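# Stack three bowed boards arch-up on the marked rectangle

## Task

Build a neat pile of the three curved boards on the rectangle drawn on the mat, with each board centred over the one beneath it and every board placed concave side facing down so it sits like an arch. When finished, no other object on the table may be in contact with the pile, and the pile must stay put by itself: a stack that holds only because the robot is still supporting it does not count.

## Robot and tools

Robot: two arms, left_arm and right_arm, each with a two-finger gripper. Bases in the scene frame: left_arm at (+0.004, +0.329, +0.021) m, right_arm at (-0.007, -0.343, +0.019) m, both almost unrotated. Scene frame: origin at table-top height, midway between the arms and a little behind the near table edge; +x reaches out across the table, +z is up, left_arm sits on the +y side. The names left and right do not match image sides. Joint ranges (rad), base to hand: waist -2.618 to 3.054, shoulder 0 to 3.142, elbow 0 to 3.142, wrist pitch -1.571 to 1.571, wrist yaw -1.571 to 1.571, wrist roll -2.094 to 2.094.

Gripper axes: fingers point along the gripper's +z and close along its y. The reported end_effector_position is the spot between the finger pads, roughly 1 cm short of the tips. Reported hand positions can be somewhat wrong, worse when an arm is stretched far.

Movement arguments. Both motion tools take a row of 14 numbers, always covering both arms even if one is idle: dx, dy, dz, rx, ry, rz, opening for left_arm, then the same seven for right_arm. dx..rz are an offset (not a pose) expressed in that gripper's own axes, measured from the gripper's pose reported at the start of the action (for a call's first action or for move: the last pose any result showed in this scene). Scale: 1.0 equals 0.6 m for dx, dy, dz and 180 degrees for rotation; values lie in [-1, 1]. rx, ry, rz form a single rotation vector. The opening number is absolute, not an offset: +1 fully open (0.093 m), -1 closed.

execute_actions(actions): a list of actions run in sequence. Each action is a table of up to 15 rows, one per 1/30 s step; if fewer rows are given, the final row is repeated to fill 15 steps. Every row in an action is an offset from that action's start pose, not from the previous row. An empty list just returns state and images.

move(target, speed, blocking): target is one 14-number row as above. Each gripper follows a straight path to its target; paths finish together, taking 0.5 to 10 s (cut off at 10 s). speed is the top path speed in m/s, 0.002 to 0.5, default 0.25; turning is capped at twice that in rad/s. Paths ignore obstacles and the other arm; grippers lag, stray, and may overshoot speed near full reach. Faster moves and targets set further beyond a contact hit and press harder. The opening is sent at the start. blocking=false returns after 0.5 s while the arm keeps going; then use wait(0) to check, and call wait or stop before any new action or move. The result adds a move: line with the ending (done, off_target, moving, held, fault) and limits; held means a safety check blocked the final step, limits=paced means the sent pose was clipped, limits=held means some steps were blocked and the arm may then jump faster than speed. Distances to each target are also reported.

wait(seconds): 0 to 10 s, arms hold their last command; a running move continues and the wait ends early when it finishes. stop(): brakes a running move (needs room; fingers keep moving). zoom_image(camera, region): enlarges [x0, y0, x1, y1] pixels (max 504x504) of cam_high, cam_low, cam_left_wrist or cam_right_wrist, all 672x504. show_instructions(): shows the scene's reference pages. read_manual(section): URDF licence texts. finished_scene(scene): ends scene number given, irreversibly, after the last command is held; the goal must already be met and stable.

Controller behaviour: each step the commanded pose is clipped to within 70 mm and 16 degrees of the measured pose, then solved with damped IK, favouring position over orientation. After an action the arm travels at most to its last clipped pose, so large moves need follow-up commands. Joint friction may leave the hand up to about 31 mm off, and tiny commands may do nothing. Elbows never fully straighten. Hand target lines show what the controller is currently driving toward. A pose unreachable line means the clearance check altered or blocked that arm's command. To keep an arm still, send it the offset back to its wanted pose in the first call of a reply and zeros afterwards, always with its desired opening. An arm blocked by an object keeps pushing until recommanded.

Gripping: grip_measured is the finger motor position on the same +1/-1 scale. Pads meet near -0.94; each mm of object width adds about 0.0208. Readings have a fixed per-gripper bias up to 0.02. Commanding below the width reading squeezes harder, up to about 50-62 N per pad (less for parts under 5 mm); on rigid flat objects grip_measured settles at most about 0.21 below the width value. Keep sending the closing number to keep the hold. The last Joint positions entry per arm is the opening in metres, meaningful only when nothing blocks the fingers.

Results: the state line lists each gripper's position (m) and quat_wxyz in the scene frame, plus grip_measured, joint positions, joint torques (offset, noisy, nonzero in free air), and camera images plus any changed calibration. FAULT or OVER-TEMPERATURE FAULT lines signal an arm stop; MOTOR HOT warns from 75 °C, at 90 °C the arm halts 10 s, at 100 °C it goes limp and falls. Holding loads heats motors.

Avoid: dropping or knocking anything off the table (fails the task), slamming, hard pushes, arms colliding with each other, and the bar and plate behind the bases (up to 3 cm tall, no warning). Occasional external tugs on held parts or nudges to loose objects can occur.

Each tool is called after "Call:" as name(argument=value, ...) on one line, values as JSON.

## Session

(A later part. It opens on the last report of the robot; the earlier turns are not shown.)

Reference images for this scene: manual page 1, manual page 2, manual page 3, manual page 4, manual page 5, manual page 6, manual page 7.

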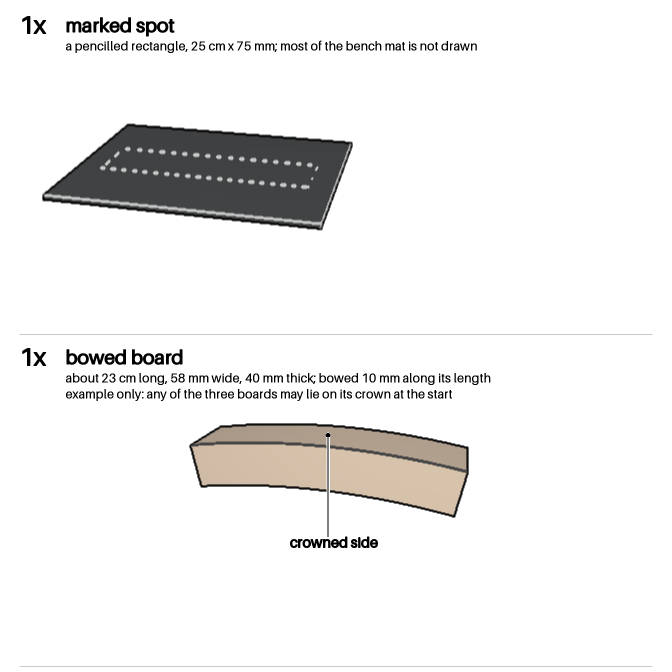

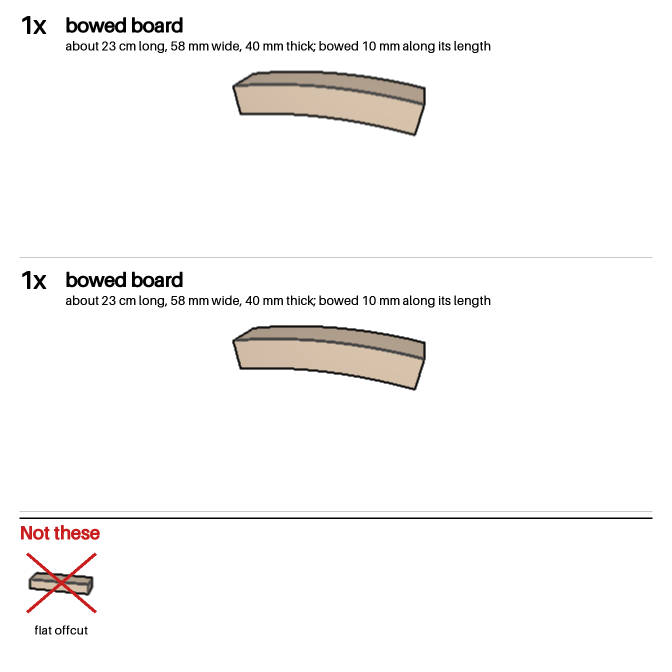

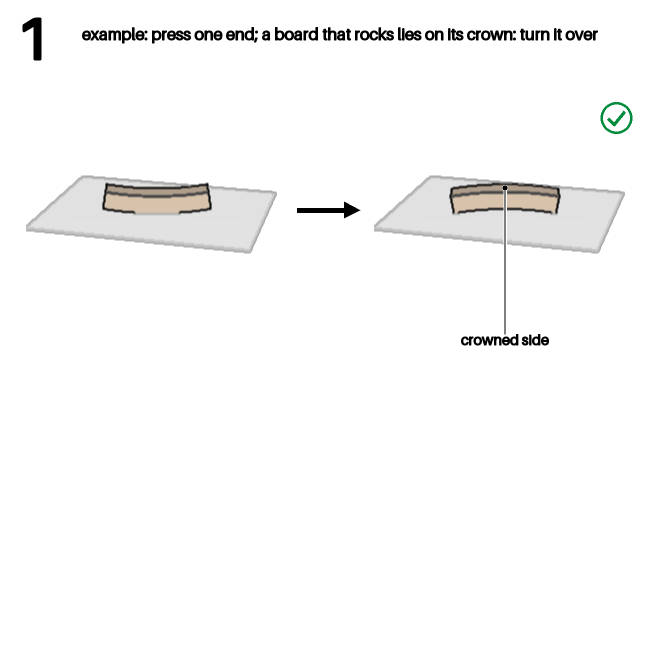

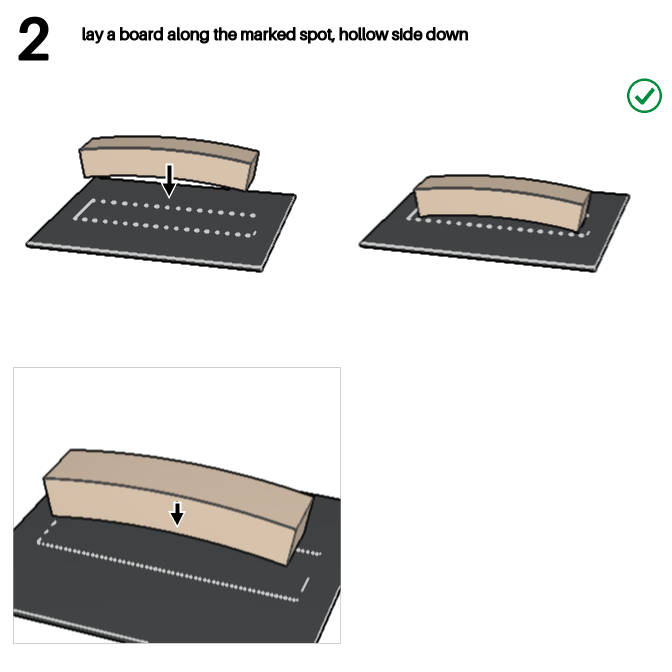

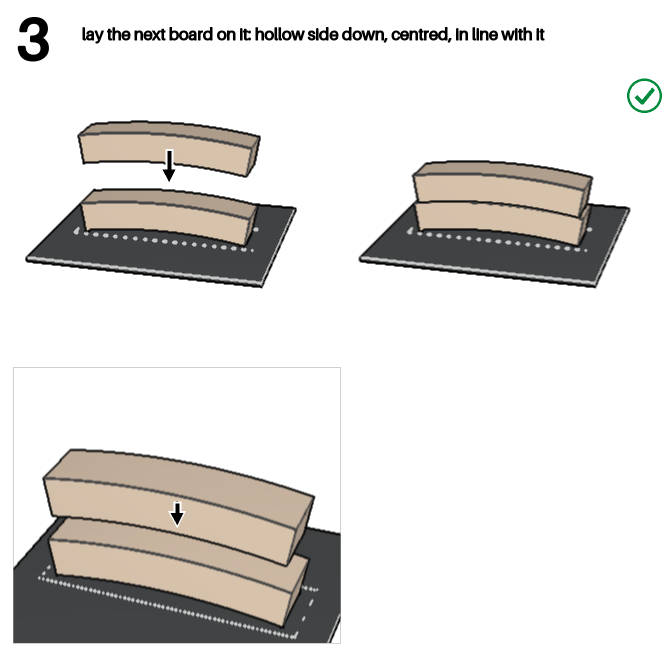

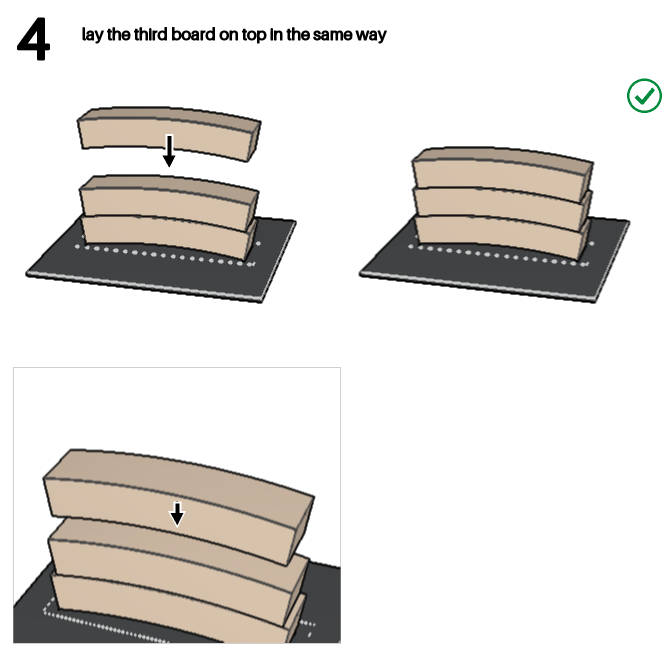

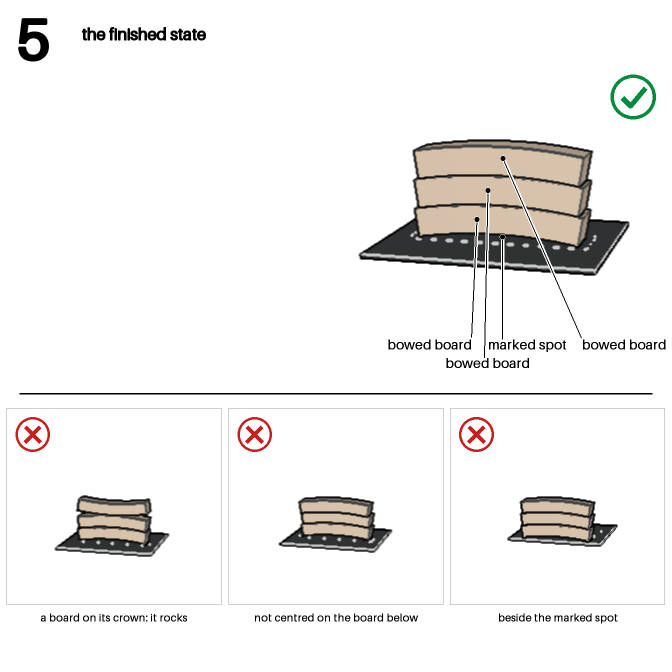

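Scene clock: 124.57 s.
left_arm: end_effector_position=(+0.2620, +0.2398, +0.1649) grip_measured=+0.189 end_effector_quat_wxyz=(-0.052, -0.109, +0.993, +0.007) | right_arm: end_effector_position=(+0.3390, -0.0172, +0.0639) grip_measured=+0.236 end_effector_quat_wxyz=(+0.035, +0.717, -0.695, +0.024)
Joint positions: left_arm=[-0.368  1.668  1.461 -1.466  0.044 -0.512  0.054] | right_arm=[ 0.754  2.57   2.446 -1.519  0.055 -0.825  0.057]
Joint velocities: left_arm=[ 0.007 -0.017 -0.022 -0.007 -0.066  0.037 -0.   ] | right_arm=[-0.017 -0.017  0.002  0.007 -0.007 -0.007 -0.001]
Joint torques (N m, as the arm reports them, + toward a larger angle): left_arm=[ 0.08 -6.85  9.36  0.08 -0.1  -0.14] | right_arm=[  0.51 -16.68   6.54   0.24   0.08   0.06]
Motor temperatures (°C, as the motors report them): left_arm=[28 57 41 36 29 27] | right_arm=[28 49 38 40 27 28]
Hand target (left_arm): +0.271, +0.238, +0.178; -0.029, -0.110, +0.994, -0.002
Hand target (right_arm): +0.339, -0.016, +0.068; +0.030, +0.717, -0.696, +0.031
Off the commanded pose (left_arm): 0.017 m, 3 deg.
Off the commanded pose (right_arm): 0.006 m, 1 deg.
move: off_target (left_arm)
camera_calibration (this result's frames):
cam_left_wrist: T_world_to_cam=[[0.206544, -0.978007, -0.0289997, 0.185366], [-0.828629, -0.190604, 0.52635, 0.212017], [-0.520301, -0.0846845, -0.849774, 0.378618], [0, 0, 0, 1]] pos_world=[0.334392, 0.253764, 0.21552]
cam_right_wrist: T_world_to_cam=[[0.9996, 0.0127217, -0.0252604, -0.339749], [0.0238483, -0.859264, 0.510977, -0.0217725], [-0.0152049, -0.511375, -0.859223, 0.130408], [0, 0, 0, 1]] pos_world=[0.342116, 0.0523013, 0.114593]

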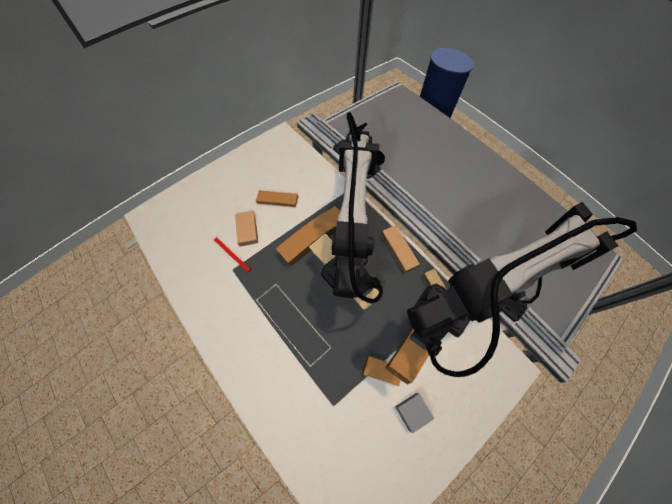

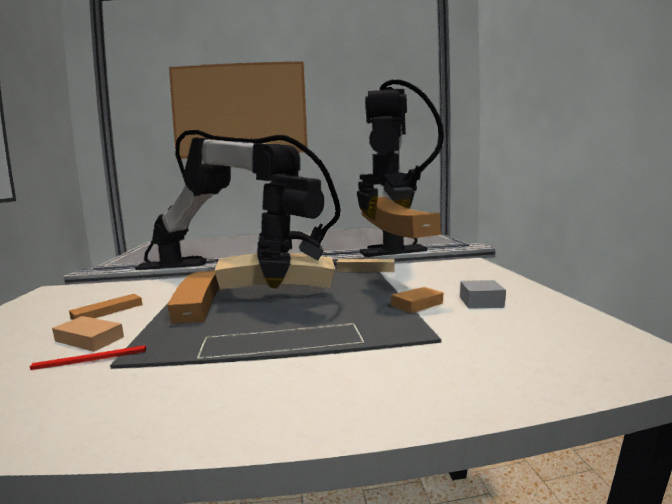

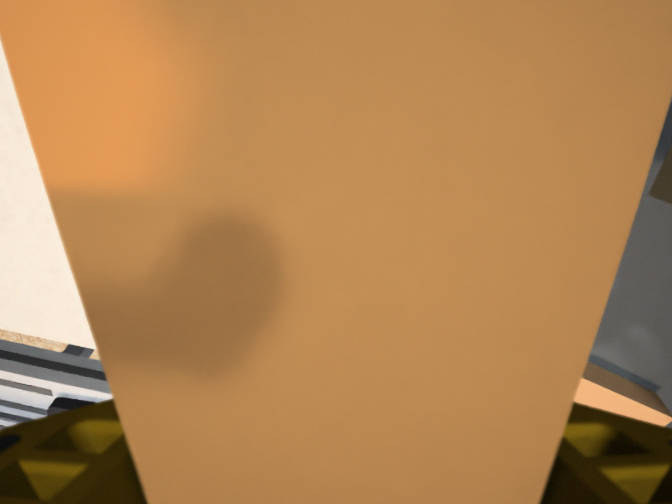

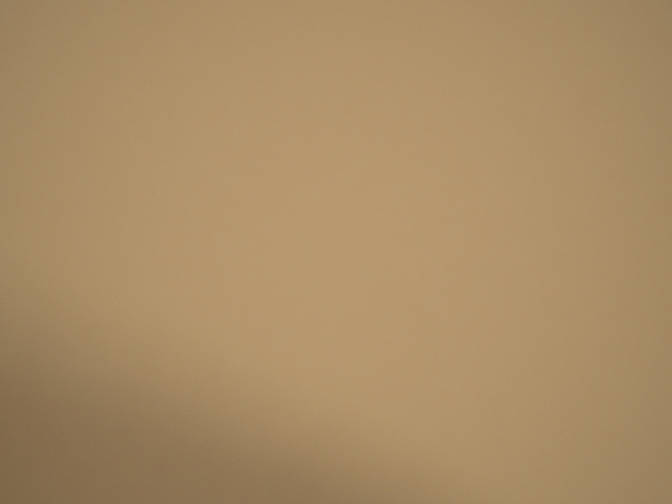

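Call:
move(target=[0,0,-0.025,0,0.015,0,-0.25,-0.038,0,-0.01,0,0,0,-0.1], speed=0.06)

Call:
move(target=[0,0,-0.025,0,0.015,0,-0.25,0,0,0.02,0,0,0,-0.1], speed=0.04)

Call:
zoom_image(camera="cam_low", region=[150,200,400,380])

Scene clock: 129.60 s.
left_arm: end_effector_position=(+0.2578, +0.2373, +0.1695) grip_measured=+0.189 end_effector_quat_wxyz=(-0.087, -0.105, +0.991, +0.010) | right_arm: end_effector_position=(+0.3399, +0.0030, +0.0608) grip_measured=+0.236 end_effector_quat_wxyz=(+0.020, +0.719, -0.695, +0.026)
Joint positions: left_arm=[-0.368  1.719  1.526 -1.549  0.065 -0.5    0.054] | right_arm=[ 0.782  2.639  2.567 -1.541  0.056 -0.801  0.057]
Joint velocities: left_arm=[-0.007 -0.007  0.002  0.007 -0.022  0.022 -0.   ] | right_arm=[-0.022 -0.007 -0.012  0.022 -0.022  0.022 -0.   ]
Joint torques (N m, as the arm reports them, + toward a larger angle): left_arm=[ 1.18 -7.1   8.37 -0.13 -0.1  -0.05] | right_arm=[  0.17 -16.33   8.6    0.06  -0.06   0.02]
Motor temperatures (°C, as the motors report them): left_arm=[28 56 41 35 29 27] | right_arm=[28 51 38 40 27 28]
Hand target (left_arm): +0.263, +0.240, +0.180; -0.075, -0.109, +0.991, +0.004
Hand target (right_arm): +0.338, +0.006, +0.068; +0.017, +0.718, -0.695, +0.024
Off the commanded pose (left_arm): 0.012 m, 2 deg.
Off the commanded pose (right_arm): 0.008 m, 2 deg.
joint sent to its limit (left arm) — the command would take joint 4 (wrist pitch) past its lower limit, so that joint was sent only as far as its limit.
joint sent to its limit (right arm) — the command would take joint 4 (wrist pitch) past its lower limit, so that joint was sent only as far as its limit.
move: off_target (left_arm)
camera_calibration (this result's frames):
cam_left_wrist: T_world_to_cam=[[0.195958, -0.979718, -0.0418794, 0.189283], [-0.790801, -0.183137, 0.584033, 0.184421], [-0.579857, -0.0813277, -0.810649, 0.38809], [0, 0, 0, 1]] pos_world=[0.333786, 0.250781, 0.214824]
cam_right_wrist: T_world_to_cam=[[0.999858, 0.0167814, -0.00145988, -0.342472], [0.0153108, -0.869254, 0.494129, 0.00112874], [0.00702315, -0.494081, -0.869388, 0.13102], [0, 0, 0, 1]] pos_world=[0.341486, 0.0714629, 0.11285]

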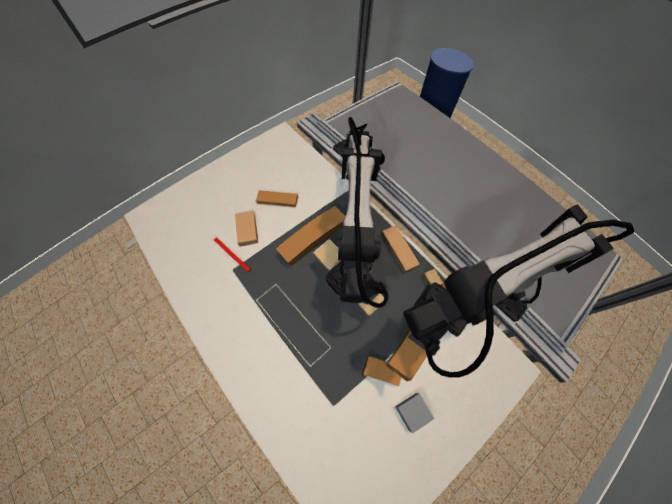

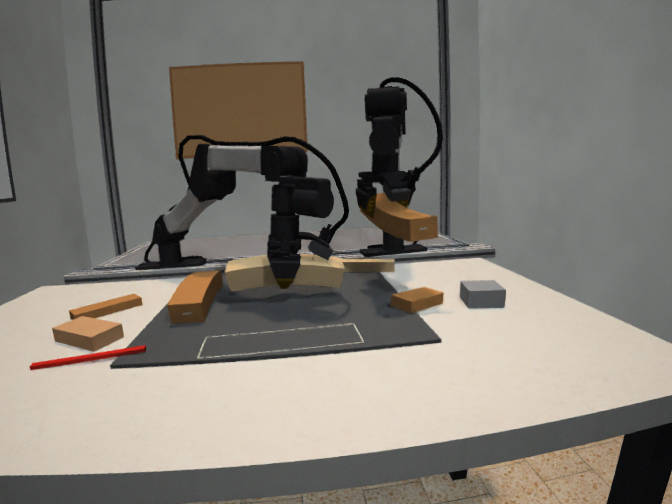

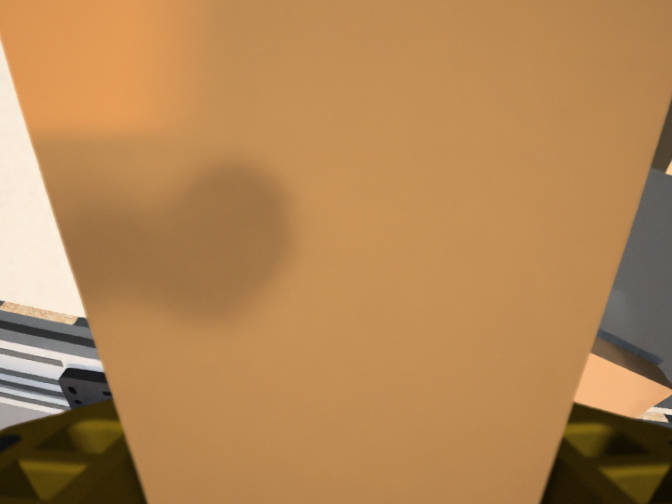

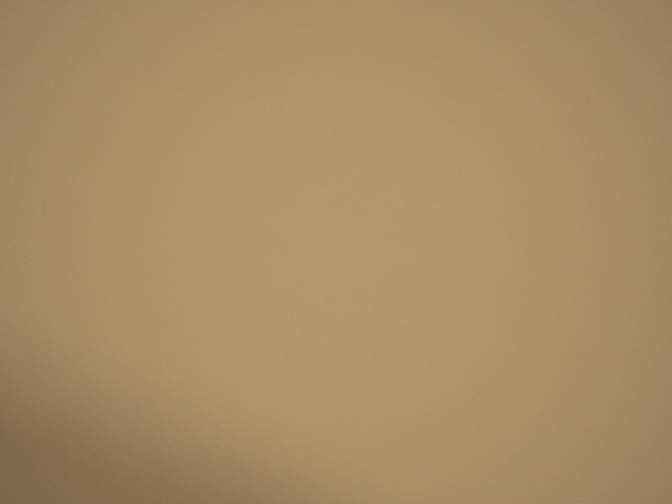

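Scene clock: 130.50 s.
left_arm: end_effector_position=(+0.2573, +0.2344, +0.1670) grip_measured=+0.189 end_effector_quat_wxyz=(-0.096, -0.102, +0.990, +0.004) | right_arm: end_effector_position=(+0.3383, +0.0015, +0.0409) grip_measured=+0.236 end_effector_quat_wxyz=(+0.030, +0.719, -0.694, +0.026)
Joint positions: left_arm=[-0.368  1.729  1.526 -1.549  0.082 -0.493  0.054] | right_arm=[ 0.782  2.639  2.487 -1.48   0.056 -0.8    0.057]
Joint velocities: left_arm=[ 0.002 -0.002 -0.012 -0.051  0.007 -0.022  0.001] | right_arm=[-0.007  0.002 -0.012  0.037  0.037  0.007  0.   ]
Joint torques (N m, as the arm reports them, + toward a larger angle): left_arm=[ 1.37 -9.41  7.69 -0.15 -0.07 -0.03] | right_arm=[ -0.11 -17.95   6.28   0.18  -0.07   0.02]
Motor temperatures (°C, as the motors report them): left_arm=[28 56 41 35 29 27] | right_arm=[28 51 38 40 27 28]
Hand target (left_arm): +0.260, +0.237, +0.183; -0.073, -0.107, +0.992, -0.007
Hand target (right_arm): +0.340, +0.002, +0.049; +0.020, +0.718, -0.695, +0.026
Off the commanded pose (left_arm): 0.018 m, 2 deg.
Off the commanded pose (right_arm): 0.008 m, 1 deg.
joint sent to its limit (left arm) — the command would take joint 4 (wrist pitch) past its lower limit, so that joint was sent only as far as its limit.
move: off_target (left_arm)
camera_calibration (this result's frames):
cam_left_wrist: T_world_to_cam=[[0.192364, -0.980854, -0.0303564, 0.185684], [-0.782088, -0.17192, 0.598984, 0.177513], [-0.592734, -0.0914814, -0.800186, 0.389454], [0, 0, 0, 1]] pos_world=[0.333955, 0.248275, 0.210944]
cam_right_wrist: T_world_to_cam=[[0.999747, 0.016381, -0.0154449, -0.340293], [0.0219466, -0.862122, 0.506226, 0.00693782], [-0.00502288, -0.506437, -0.862263, 0.116812], [0, 0, 0, 1]] pos_world=[0.340641, 0.0707133, 0.0919544]

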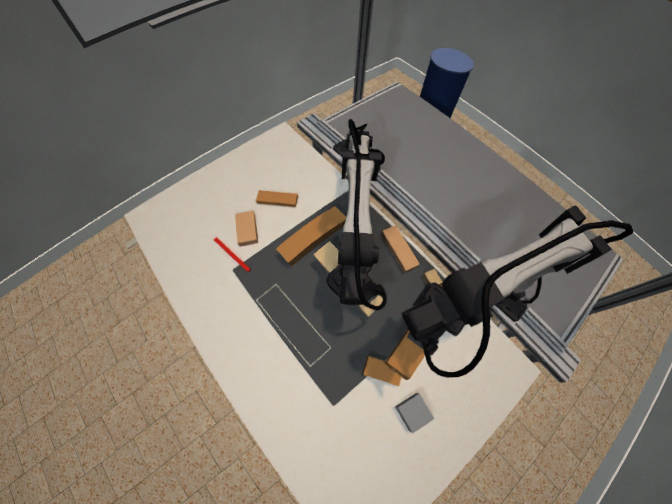

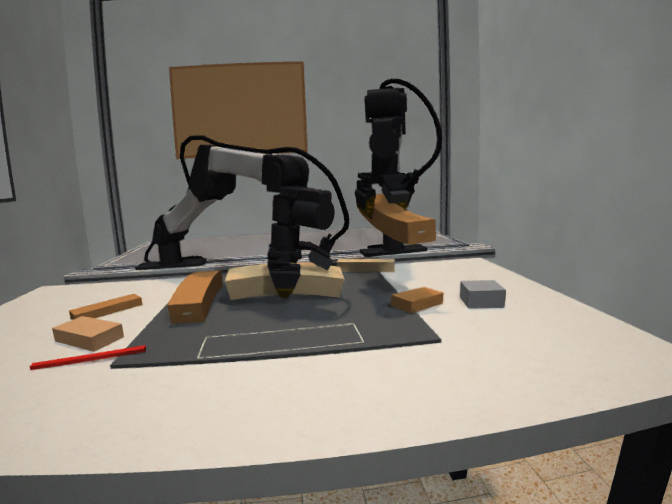

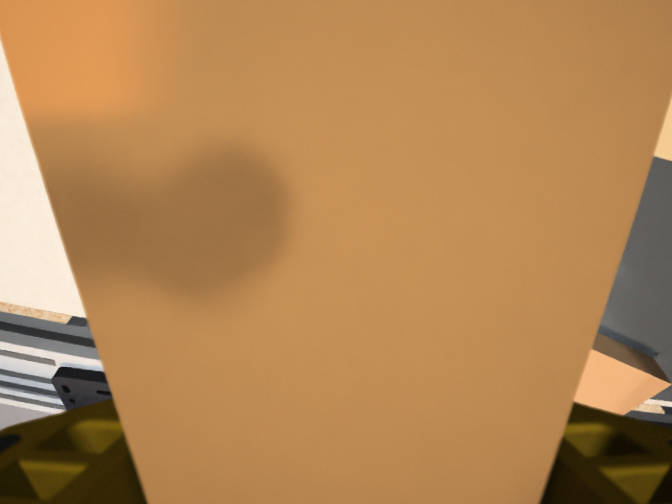

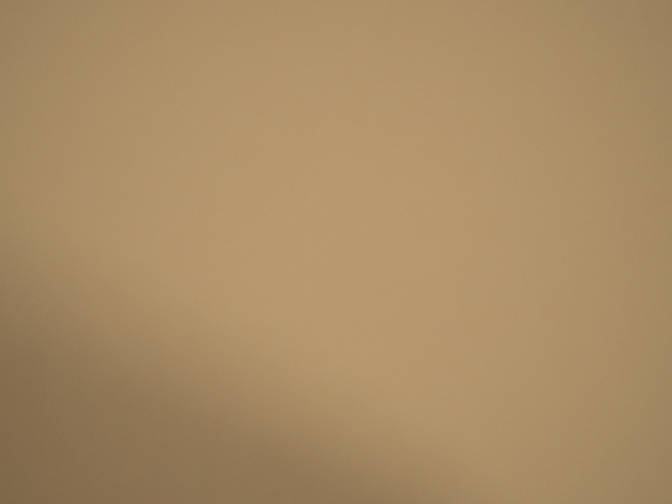

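Region (150, 200, 400, 380) of cam_low's 672x504 image, scaled by 2.016, with more detail than that image has; it fills the top 363 rows of this view, and the rest is white.

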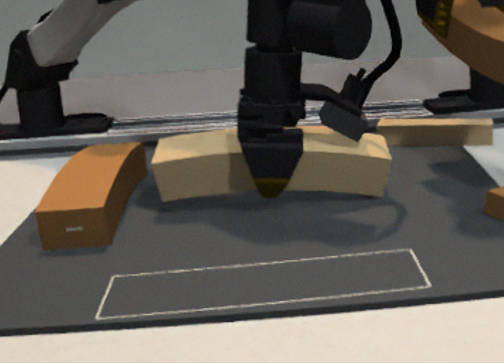

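Call:
execute_actions(actions=[])

Scene clock: 138.13 s.
left_arm: end_effector_position=(+0.2572, +0.2343, +0.1670) grip_measured=+0.189 end_effector_quat_wxyz=(-0.096, -0.102, +0.990, +0.004) | right_arm: end_effector_position=(+0.3388, +0.0020, +0.0408) grip_measured=+0.236 end_effector_quat_wxyz=(+0.028, +0.719, -0.694, +0.026)
Joint positions: left_arm=[-0.368  1.729  1.526 -1.549  0.083 -0.493  0.054] | right_arm=[ 0.782  2.639  2.487 -1.477  0.056 -0.8    0.057]
Joint velocities: left_arm=[ 0.007  0.002 -0.012 -0.022 -0.066  0.081 -0.   ] | right_arm=[ 0.017 -0.012  0.002  0.037 -0.022 -0.037 -0.001]
Joint torques (N m, as the arm reports them, + toward a larger angle): left_arm=[ 1.31 -9.41  7.86 -0.15 -0.04 -0.06] | right_arm=[ -0.24 -18.12   6.02   0.2   -0.08  -0.01]
Motor temperatures (°C, as the motors report them): left_arm=[28 56 42 35 29 27] | right_arm=[28 55 37 39 27 28]
Hand target (left_arm): +0.260, +0.237, +0.183; -0.073, -0.107, +0.992, -0.008
Hand target (right_arm): +0.340, +0.002, +0.049; +0.020, +0.718, -0.695, +0.026
Off the commanded pose (left_arm): 0.018 m, 2 deg.
Off the commanded pose (right_arm): 0.008 m, 1 deg.
camera_calibration (this result's frames):
cam_left_wrist: T_world_to_cam=[[0.192491, -0.980849, -0.0296934, 0.185426], [-0.781935, -0.171596, 0.599277, 0.177295], [-0.592896, -0.0921373, -0.799991, 0.389591], [0, 0, 0, 1]] pos_world=[0.333927, 0.248194, 0.210926]
cam_right_wrist: T_world_to_cam=[[0.999777, 0.0163971, -0.0132897, -0.340912], [0.0208621, -0.863231, 0.504377, 0.00785123], [-0.0032018, -0.504542, -0.863381, 0.116471], [0, 0, 0, 1]] pos_world=[0.341046, 0.0711318, 0.092068]

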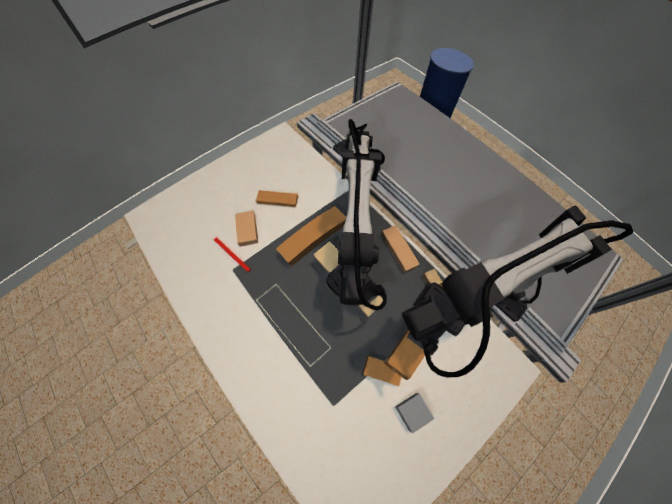

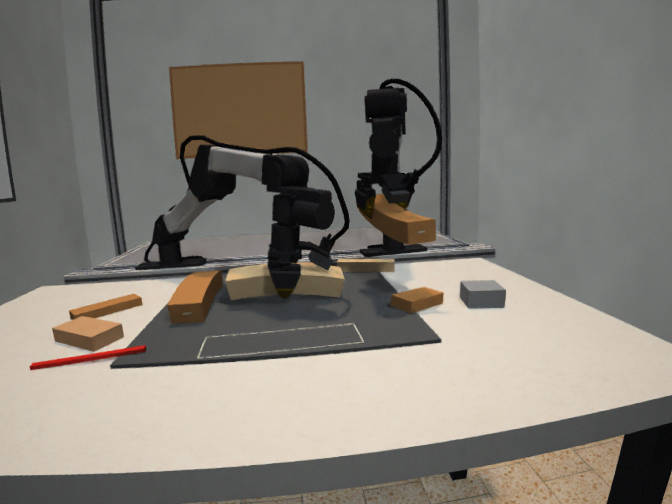

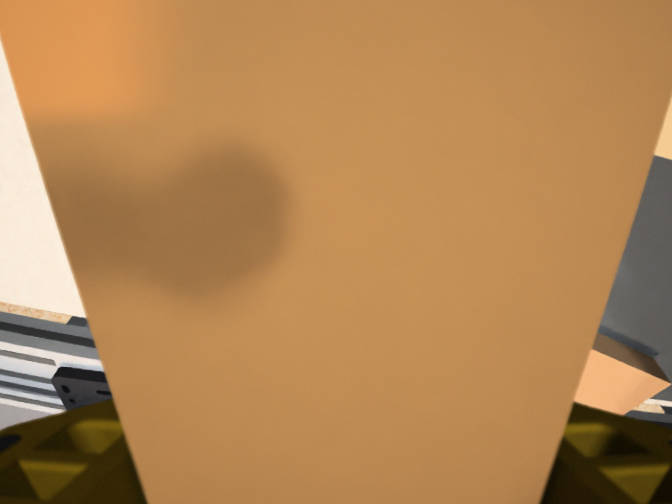

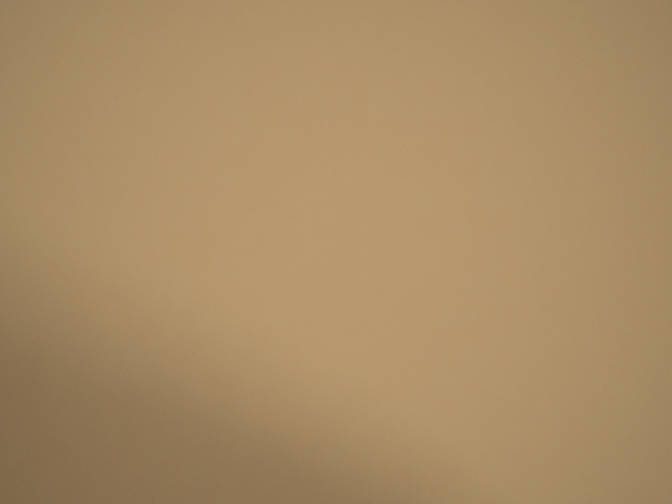

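Call:
execute_actions(actions=[[[0,0,-0.027,0,0,0,-0.25,0,0,0,0,0,0,0.85]],[[0,0,-0.027,0,0,0,-0.25,0,0,0,0,0,0,0.85]]])

Call:
move(target=[0,0,-0.027,0,0,0,-0.25,0,0,-0.2,0,0,0,0.85], speed=0.15)

Scene clock: 142.27 s.
left_arm: end_effector_position=(+0.2572, +0.2343, +0.1670) grip_measured=+0.189 end_effector_quat_wxyz=(-0.096, -0.102, +0.990, +0.004) | right_arm: end_effector_position=(+0.3387, +0.0020, +0.0414) grip_measured=+0.848 end_effector_quat_wxyz=(+0.028, +0.719, -0.694, +0.026)
Joint positions: left_arm=[-0.368  1.729  1.526 -1.549  0.083 -0.493  0.054] | right_arm=[ 0.782  2.638  2.487 -1.478  0.056 -0.8    0.086]
Joint velocities: left_arm=[-0.007 -0.012  0.007 -0.037  0.007  0.007 -0.001] | right_arm=[ 0.007  0.007 -0.002 -0.022  0.037 -0.007  0.001]
Joint torques (N m, as the arm reports them, + toward a larger angle): left_arm=[ 0.21 -9.02  7.97 -0.15 -0.08 -0.06] | right_arm=[ -0.47 -16.38   6.49   0.21  -0.01   0.01]
Motor temperatures (°C, as the motors report them): left_arm=[28 56 42 35 29 27] | right_arm=[28 57 37 39 27 28]
Hand target (left_arm): +0.260, +0.235, +0.182; -0.075, -0.103, +0.992, -0.005
Hand target (right_arm): +0.339, +0.002, +0.041; +0.028, +0.719, -0.694, +0.026
Off the commanded pose (left_arm): 0.016 m, 0 deg.
Off the commanded pose (right_arm): 0.000 m, 0 deg.
joint sent to its limit (left arm) — the command would take joint 4 (wrist pitch) past its lower limit, so that joint was sent only as far as its limit.
camera_calibration (this result's frames):
cam_left_wrist: T_world_to_cam=[[0.192491, -0.980849, -0.0296934, 0.185426], [-0.781935, -0.171596, 0.599277, 0.177295], [-0.592896, -0.0921373, -0.799991, 0.389591], [0, 0, 0, 1]] pos_world=[0.333927, 0.248194, 0.210926]
cam_right_wrist: T_world_to_cam=[[0.999781, 0.0163987, -0.0130203, -0.340863], [0.0207269, -0.86337, 0.504146, 0.0075809], [-0.002974, -0.504305, -0.86352, 0.116841], [0, 0, 0, 1]] pos_world=[0.340978, 0.0710582, 0.0926342]

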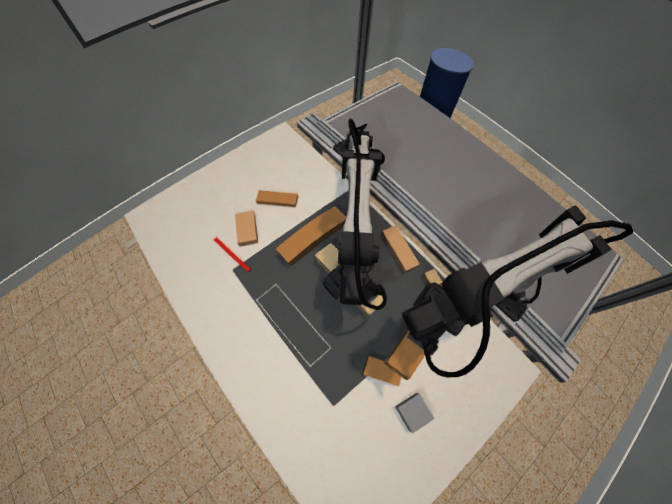

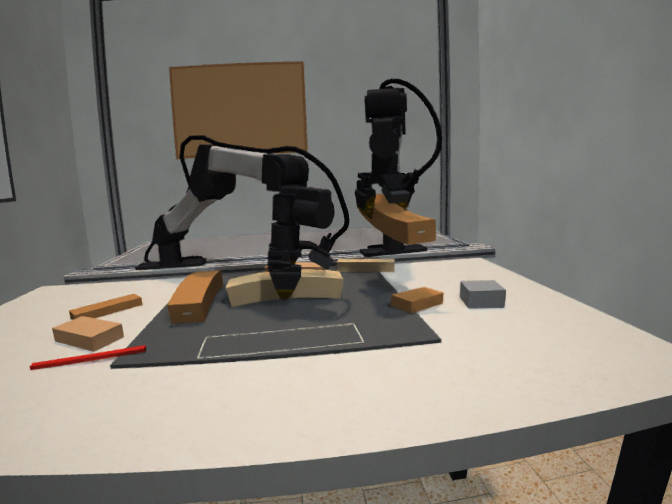

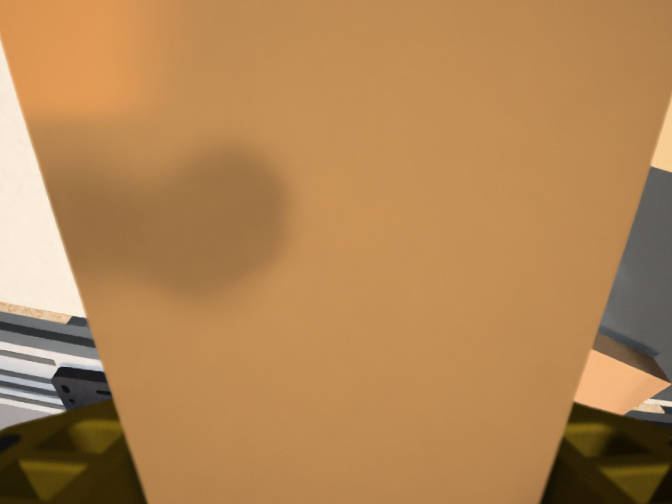

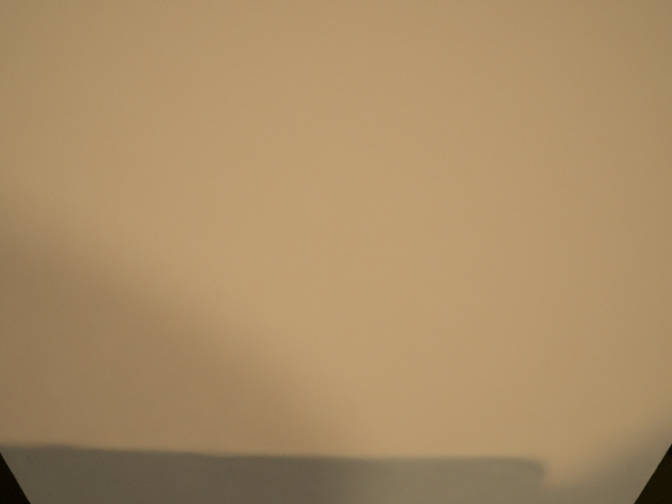

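Scene clock: 143.47 s.
left_arm: end_effector_position=(+0.2573, +0.2343, +0.1658) grip_measured=+0.189 end_effector_quat_wxyz=(-0.098, -0.102, +0.990, +0.005) | right_arm: end_effector_position=(+0.3439, +0.0106, +0.1603) grip_measured=+0.848 end_effector_quat_wxyz=(-0.089, +0.715, -0.693, +0.025)
Joint positions: left_arm=[-0.368  1.734  1.526 -1.55   0.083 -0.493  0.054] | right_arm=[ 0.788  2.448  2.6   -1.548  0.056 -0.8    0.086]
Joint velocities: left_arm=[-0.007 -0.007 -0.002  0.037 -0.007  0.051  0.   ] | right_arm=[-0.002 -0.002 -0.032  0.022  0.051  0.007 -0.001]
Joint torques (N m, as the arm reports them, + toward a larger angle): left_arm=[ 0.4  -9.4   7.91 -0.16 -0.05 -0.07] | right_arm=[  0.72 -14.88   7.15   0.47   0.02   0.04]
Motor temperatures (°C, as the motors report them): left_arm=[28 56 42 35 29 27] | right_arm=[28 57 37 39 27 28]
Hand target (left_arm): +0.260, +0.235, +0.182; -0.075, -0.103, +0.992, -0.005
Hand target (right_arm): +0.339, +0.012, +0.161; -0.085, +0.718, -0.690, +0.026
Off the commanded pose (left_arm): 0.017 m, 0 deg.
Off the commanded pose (right_arm): 0.005 m, 13 deg.
joint sent to its limit (left arm) — the command would take joint 4 (wrist pitch) past its lower limit, so that joint was sent only as far as its limit.
joint sent to its limit (right arm) — the command would take joint 4 (wrist pitch) past its lower limit, so that joint was sent only as far as its limit.
move: off_target (left_arm, right_arm)
camera_calibration (this result's frames):
cam_left_wrist: T_world_to_cam=[[0.192416, -0.980785, -0.0322057, 0.185795], [-0.77885, -0.1726, 0.602994, 0.176908], [-0.596966, -0.0909423, -0.797095, 0.388941], [0, 0, 0, 1]] pos_world=[0.33422, 0.248131, 0.209333]
cam_right_wrist: T_world_to_cam=[[0.988465, 0.00917472, 0.151172, -0.36699], [-0.0447597, -0.935878, 0.349469, 0.0030519], [0.144685, -0.352204, -0.924672, 0.181264], [0, 0, 0, 1]] pos_world=[0.336667, 0.0700653, 0.222022]

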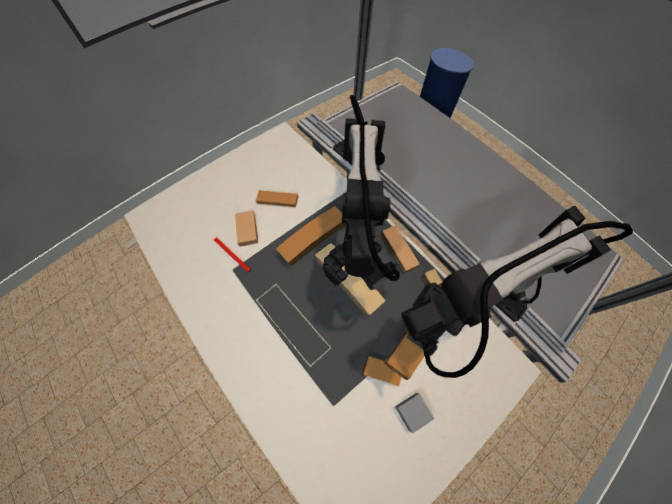

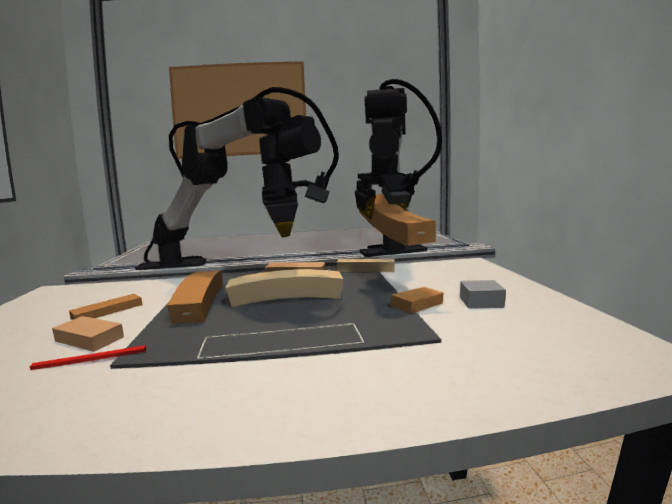

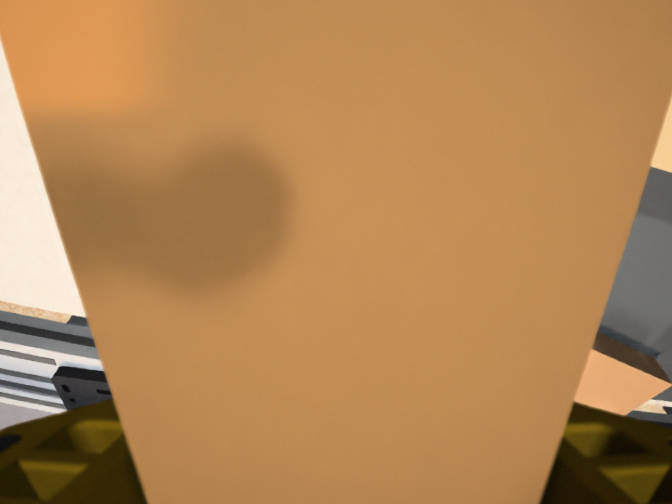

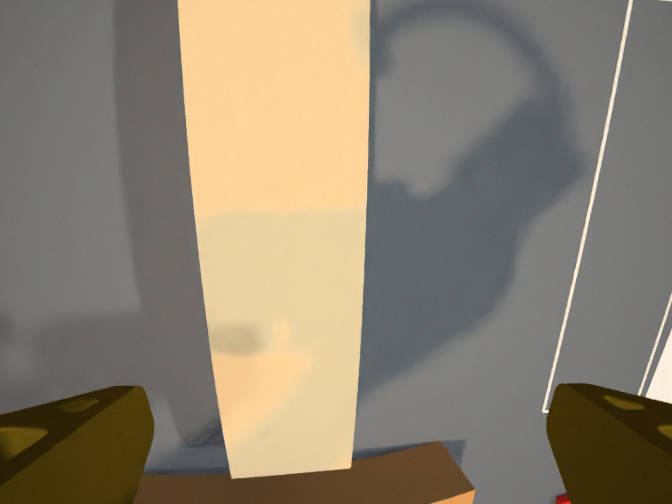

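Call:
move(target=[0.063,-0.386,-0.076,0.5,0.002,0.1,-0.25,0.288,0.03,-0.039,-0.396,-0.345,0.443,1], speed=0.3)

Scene clock: 161.17 s.
left_arm: end_effector_position=(+0.2789, +0.0053, +0.1866) grip_measured=+0.189 end_effector_quat_wxyz=(-0.040, -0.053, +0.734, -0.676) | right_arm: end_effector_position=(+0.3347, -0.1642, +0.1644) grip_measured=+0.983 end_effector_quat_wxyz=(-0.017, -0.011, +0.713, +0.701)
Joint positions: left_arm=[-0.58   1.75   0.696  0.918  1.045 -1.591  0.054] | right_arm=[ 0.011  2.105  1.357 -1.188 -1.548 -0.358  0.092]
Joint velocities: left_arm=[-0.012  0.027 -0.012  0.081 -0.022 -0.066 -0.   ] | right_arm=[0.007 0.002 0.002 0.022 0.007 0.037 0.001]
Joint torques (N m, as the arm reports them, + toward a larger angle): left_arm=[-0.9  -7.78  5.66  2.59 -0.07  0.12] | right_arm=[ -1.03 -13.12   3.97   0.05  -0.81   0.04]
Motor temperatures (°C, as the motors report them): left_arm=[28 56 43 36 29 27] | right_arm=[28 59 37 38 27 28]
Hand target (left_arm): +0.276, +0.002, +0.211; +0.004, -0.002, +0.711, -0.703
Hand target (right_arm): +0.332, -0.167, +0.167; -0.012, -0.009, +0.710, +0.704
Off the commanded pose (left_arm): 0.025 m, 9 deg.
Off the commanded pose (right_arm): 0.005 m, 2 deg.
move: off_target (left_arm); limits=paced
camera_calibration (this result's frames):
cam_left_wrist: T_world_to_cam=[[0.123167, -0.0850635, 0.988734, -0.218169], [-0.898041, 0.414438, 0.147525, 0.256803], [-0.422317, -0.906094, -0.0253454, 0.209234], [0, 0, 0, 1]] pos_world=[0.345855, 0.0645986, 0.183129]
cam_right_wrist: T_world_to_cam=[[-0.0251669, -0.00745177, -0.999655, 0.168885], [-0.881422, -0.47163, 0.025706, 0.247082], [-0.471659, 0.881765, 0.00530133, 0.380873], [0, 0, 0, 1]] pos_world=[0.401676, -0.218051, 0.160456]

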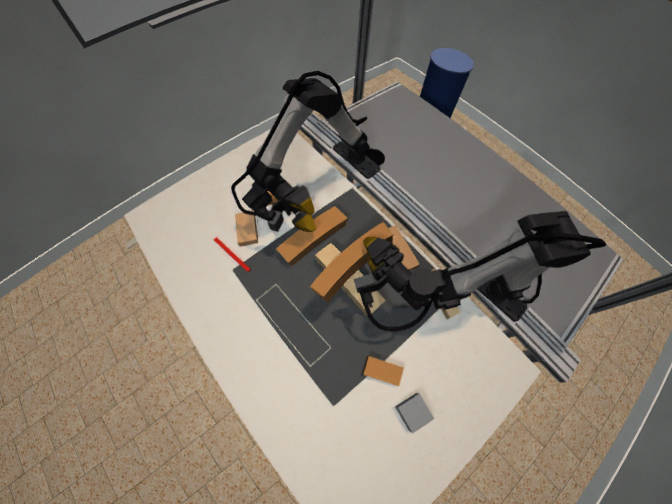

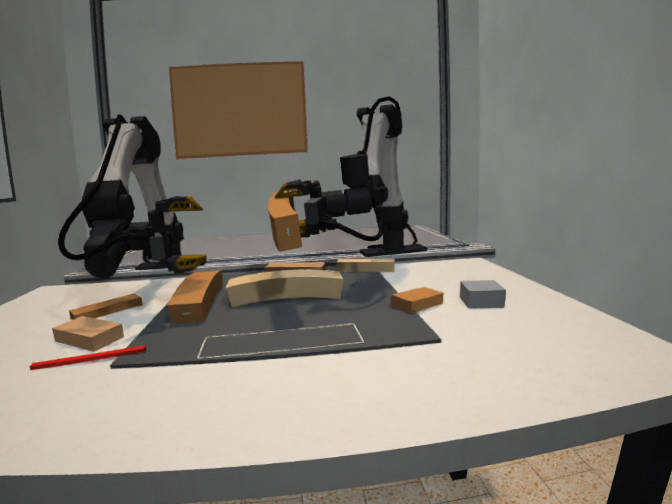

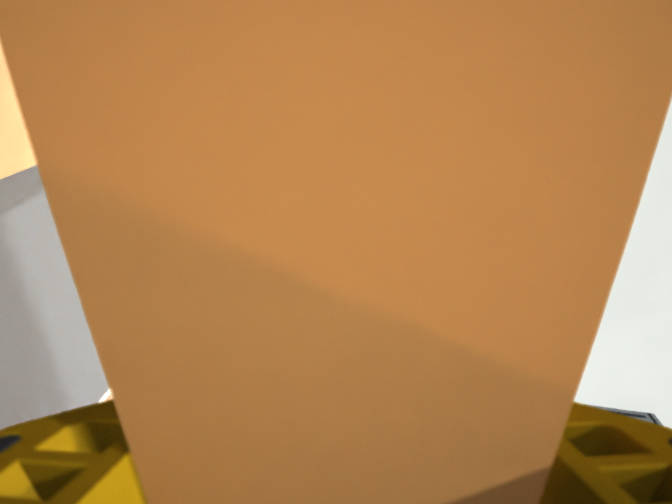

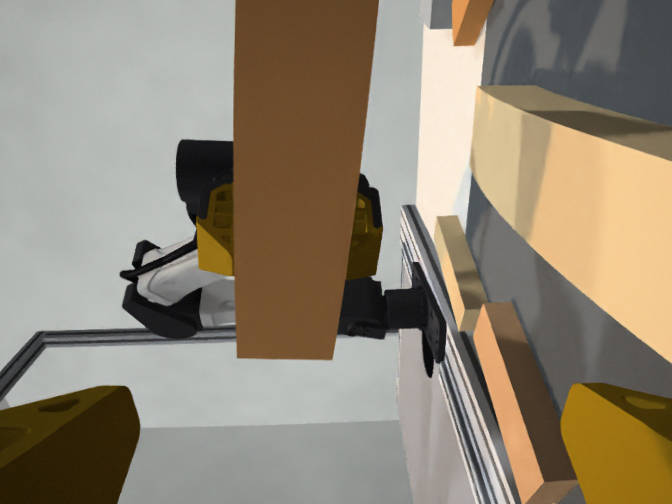

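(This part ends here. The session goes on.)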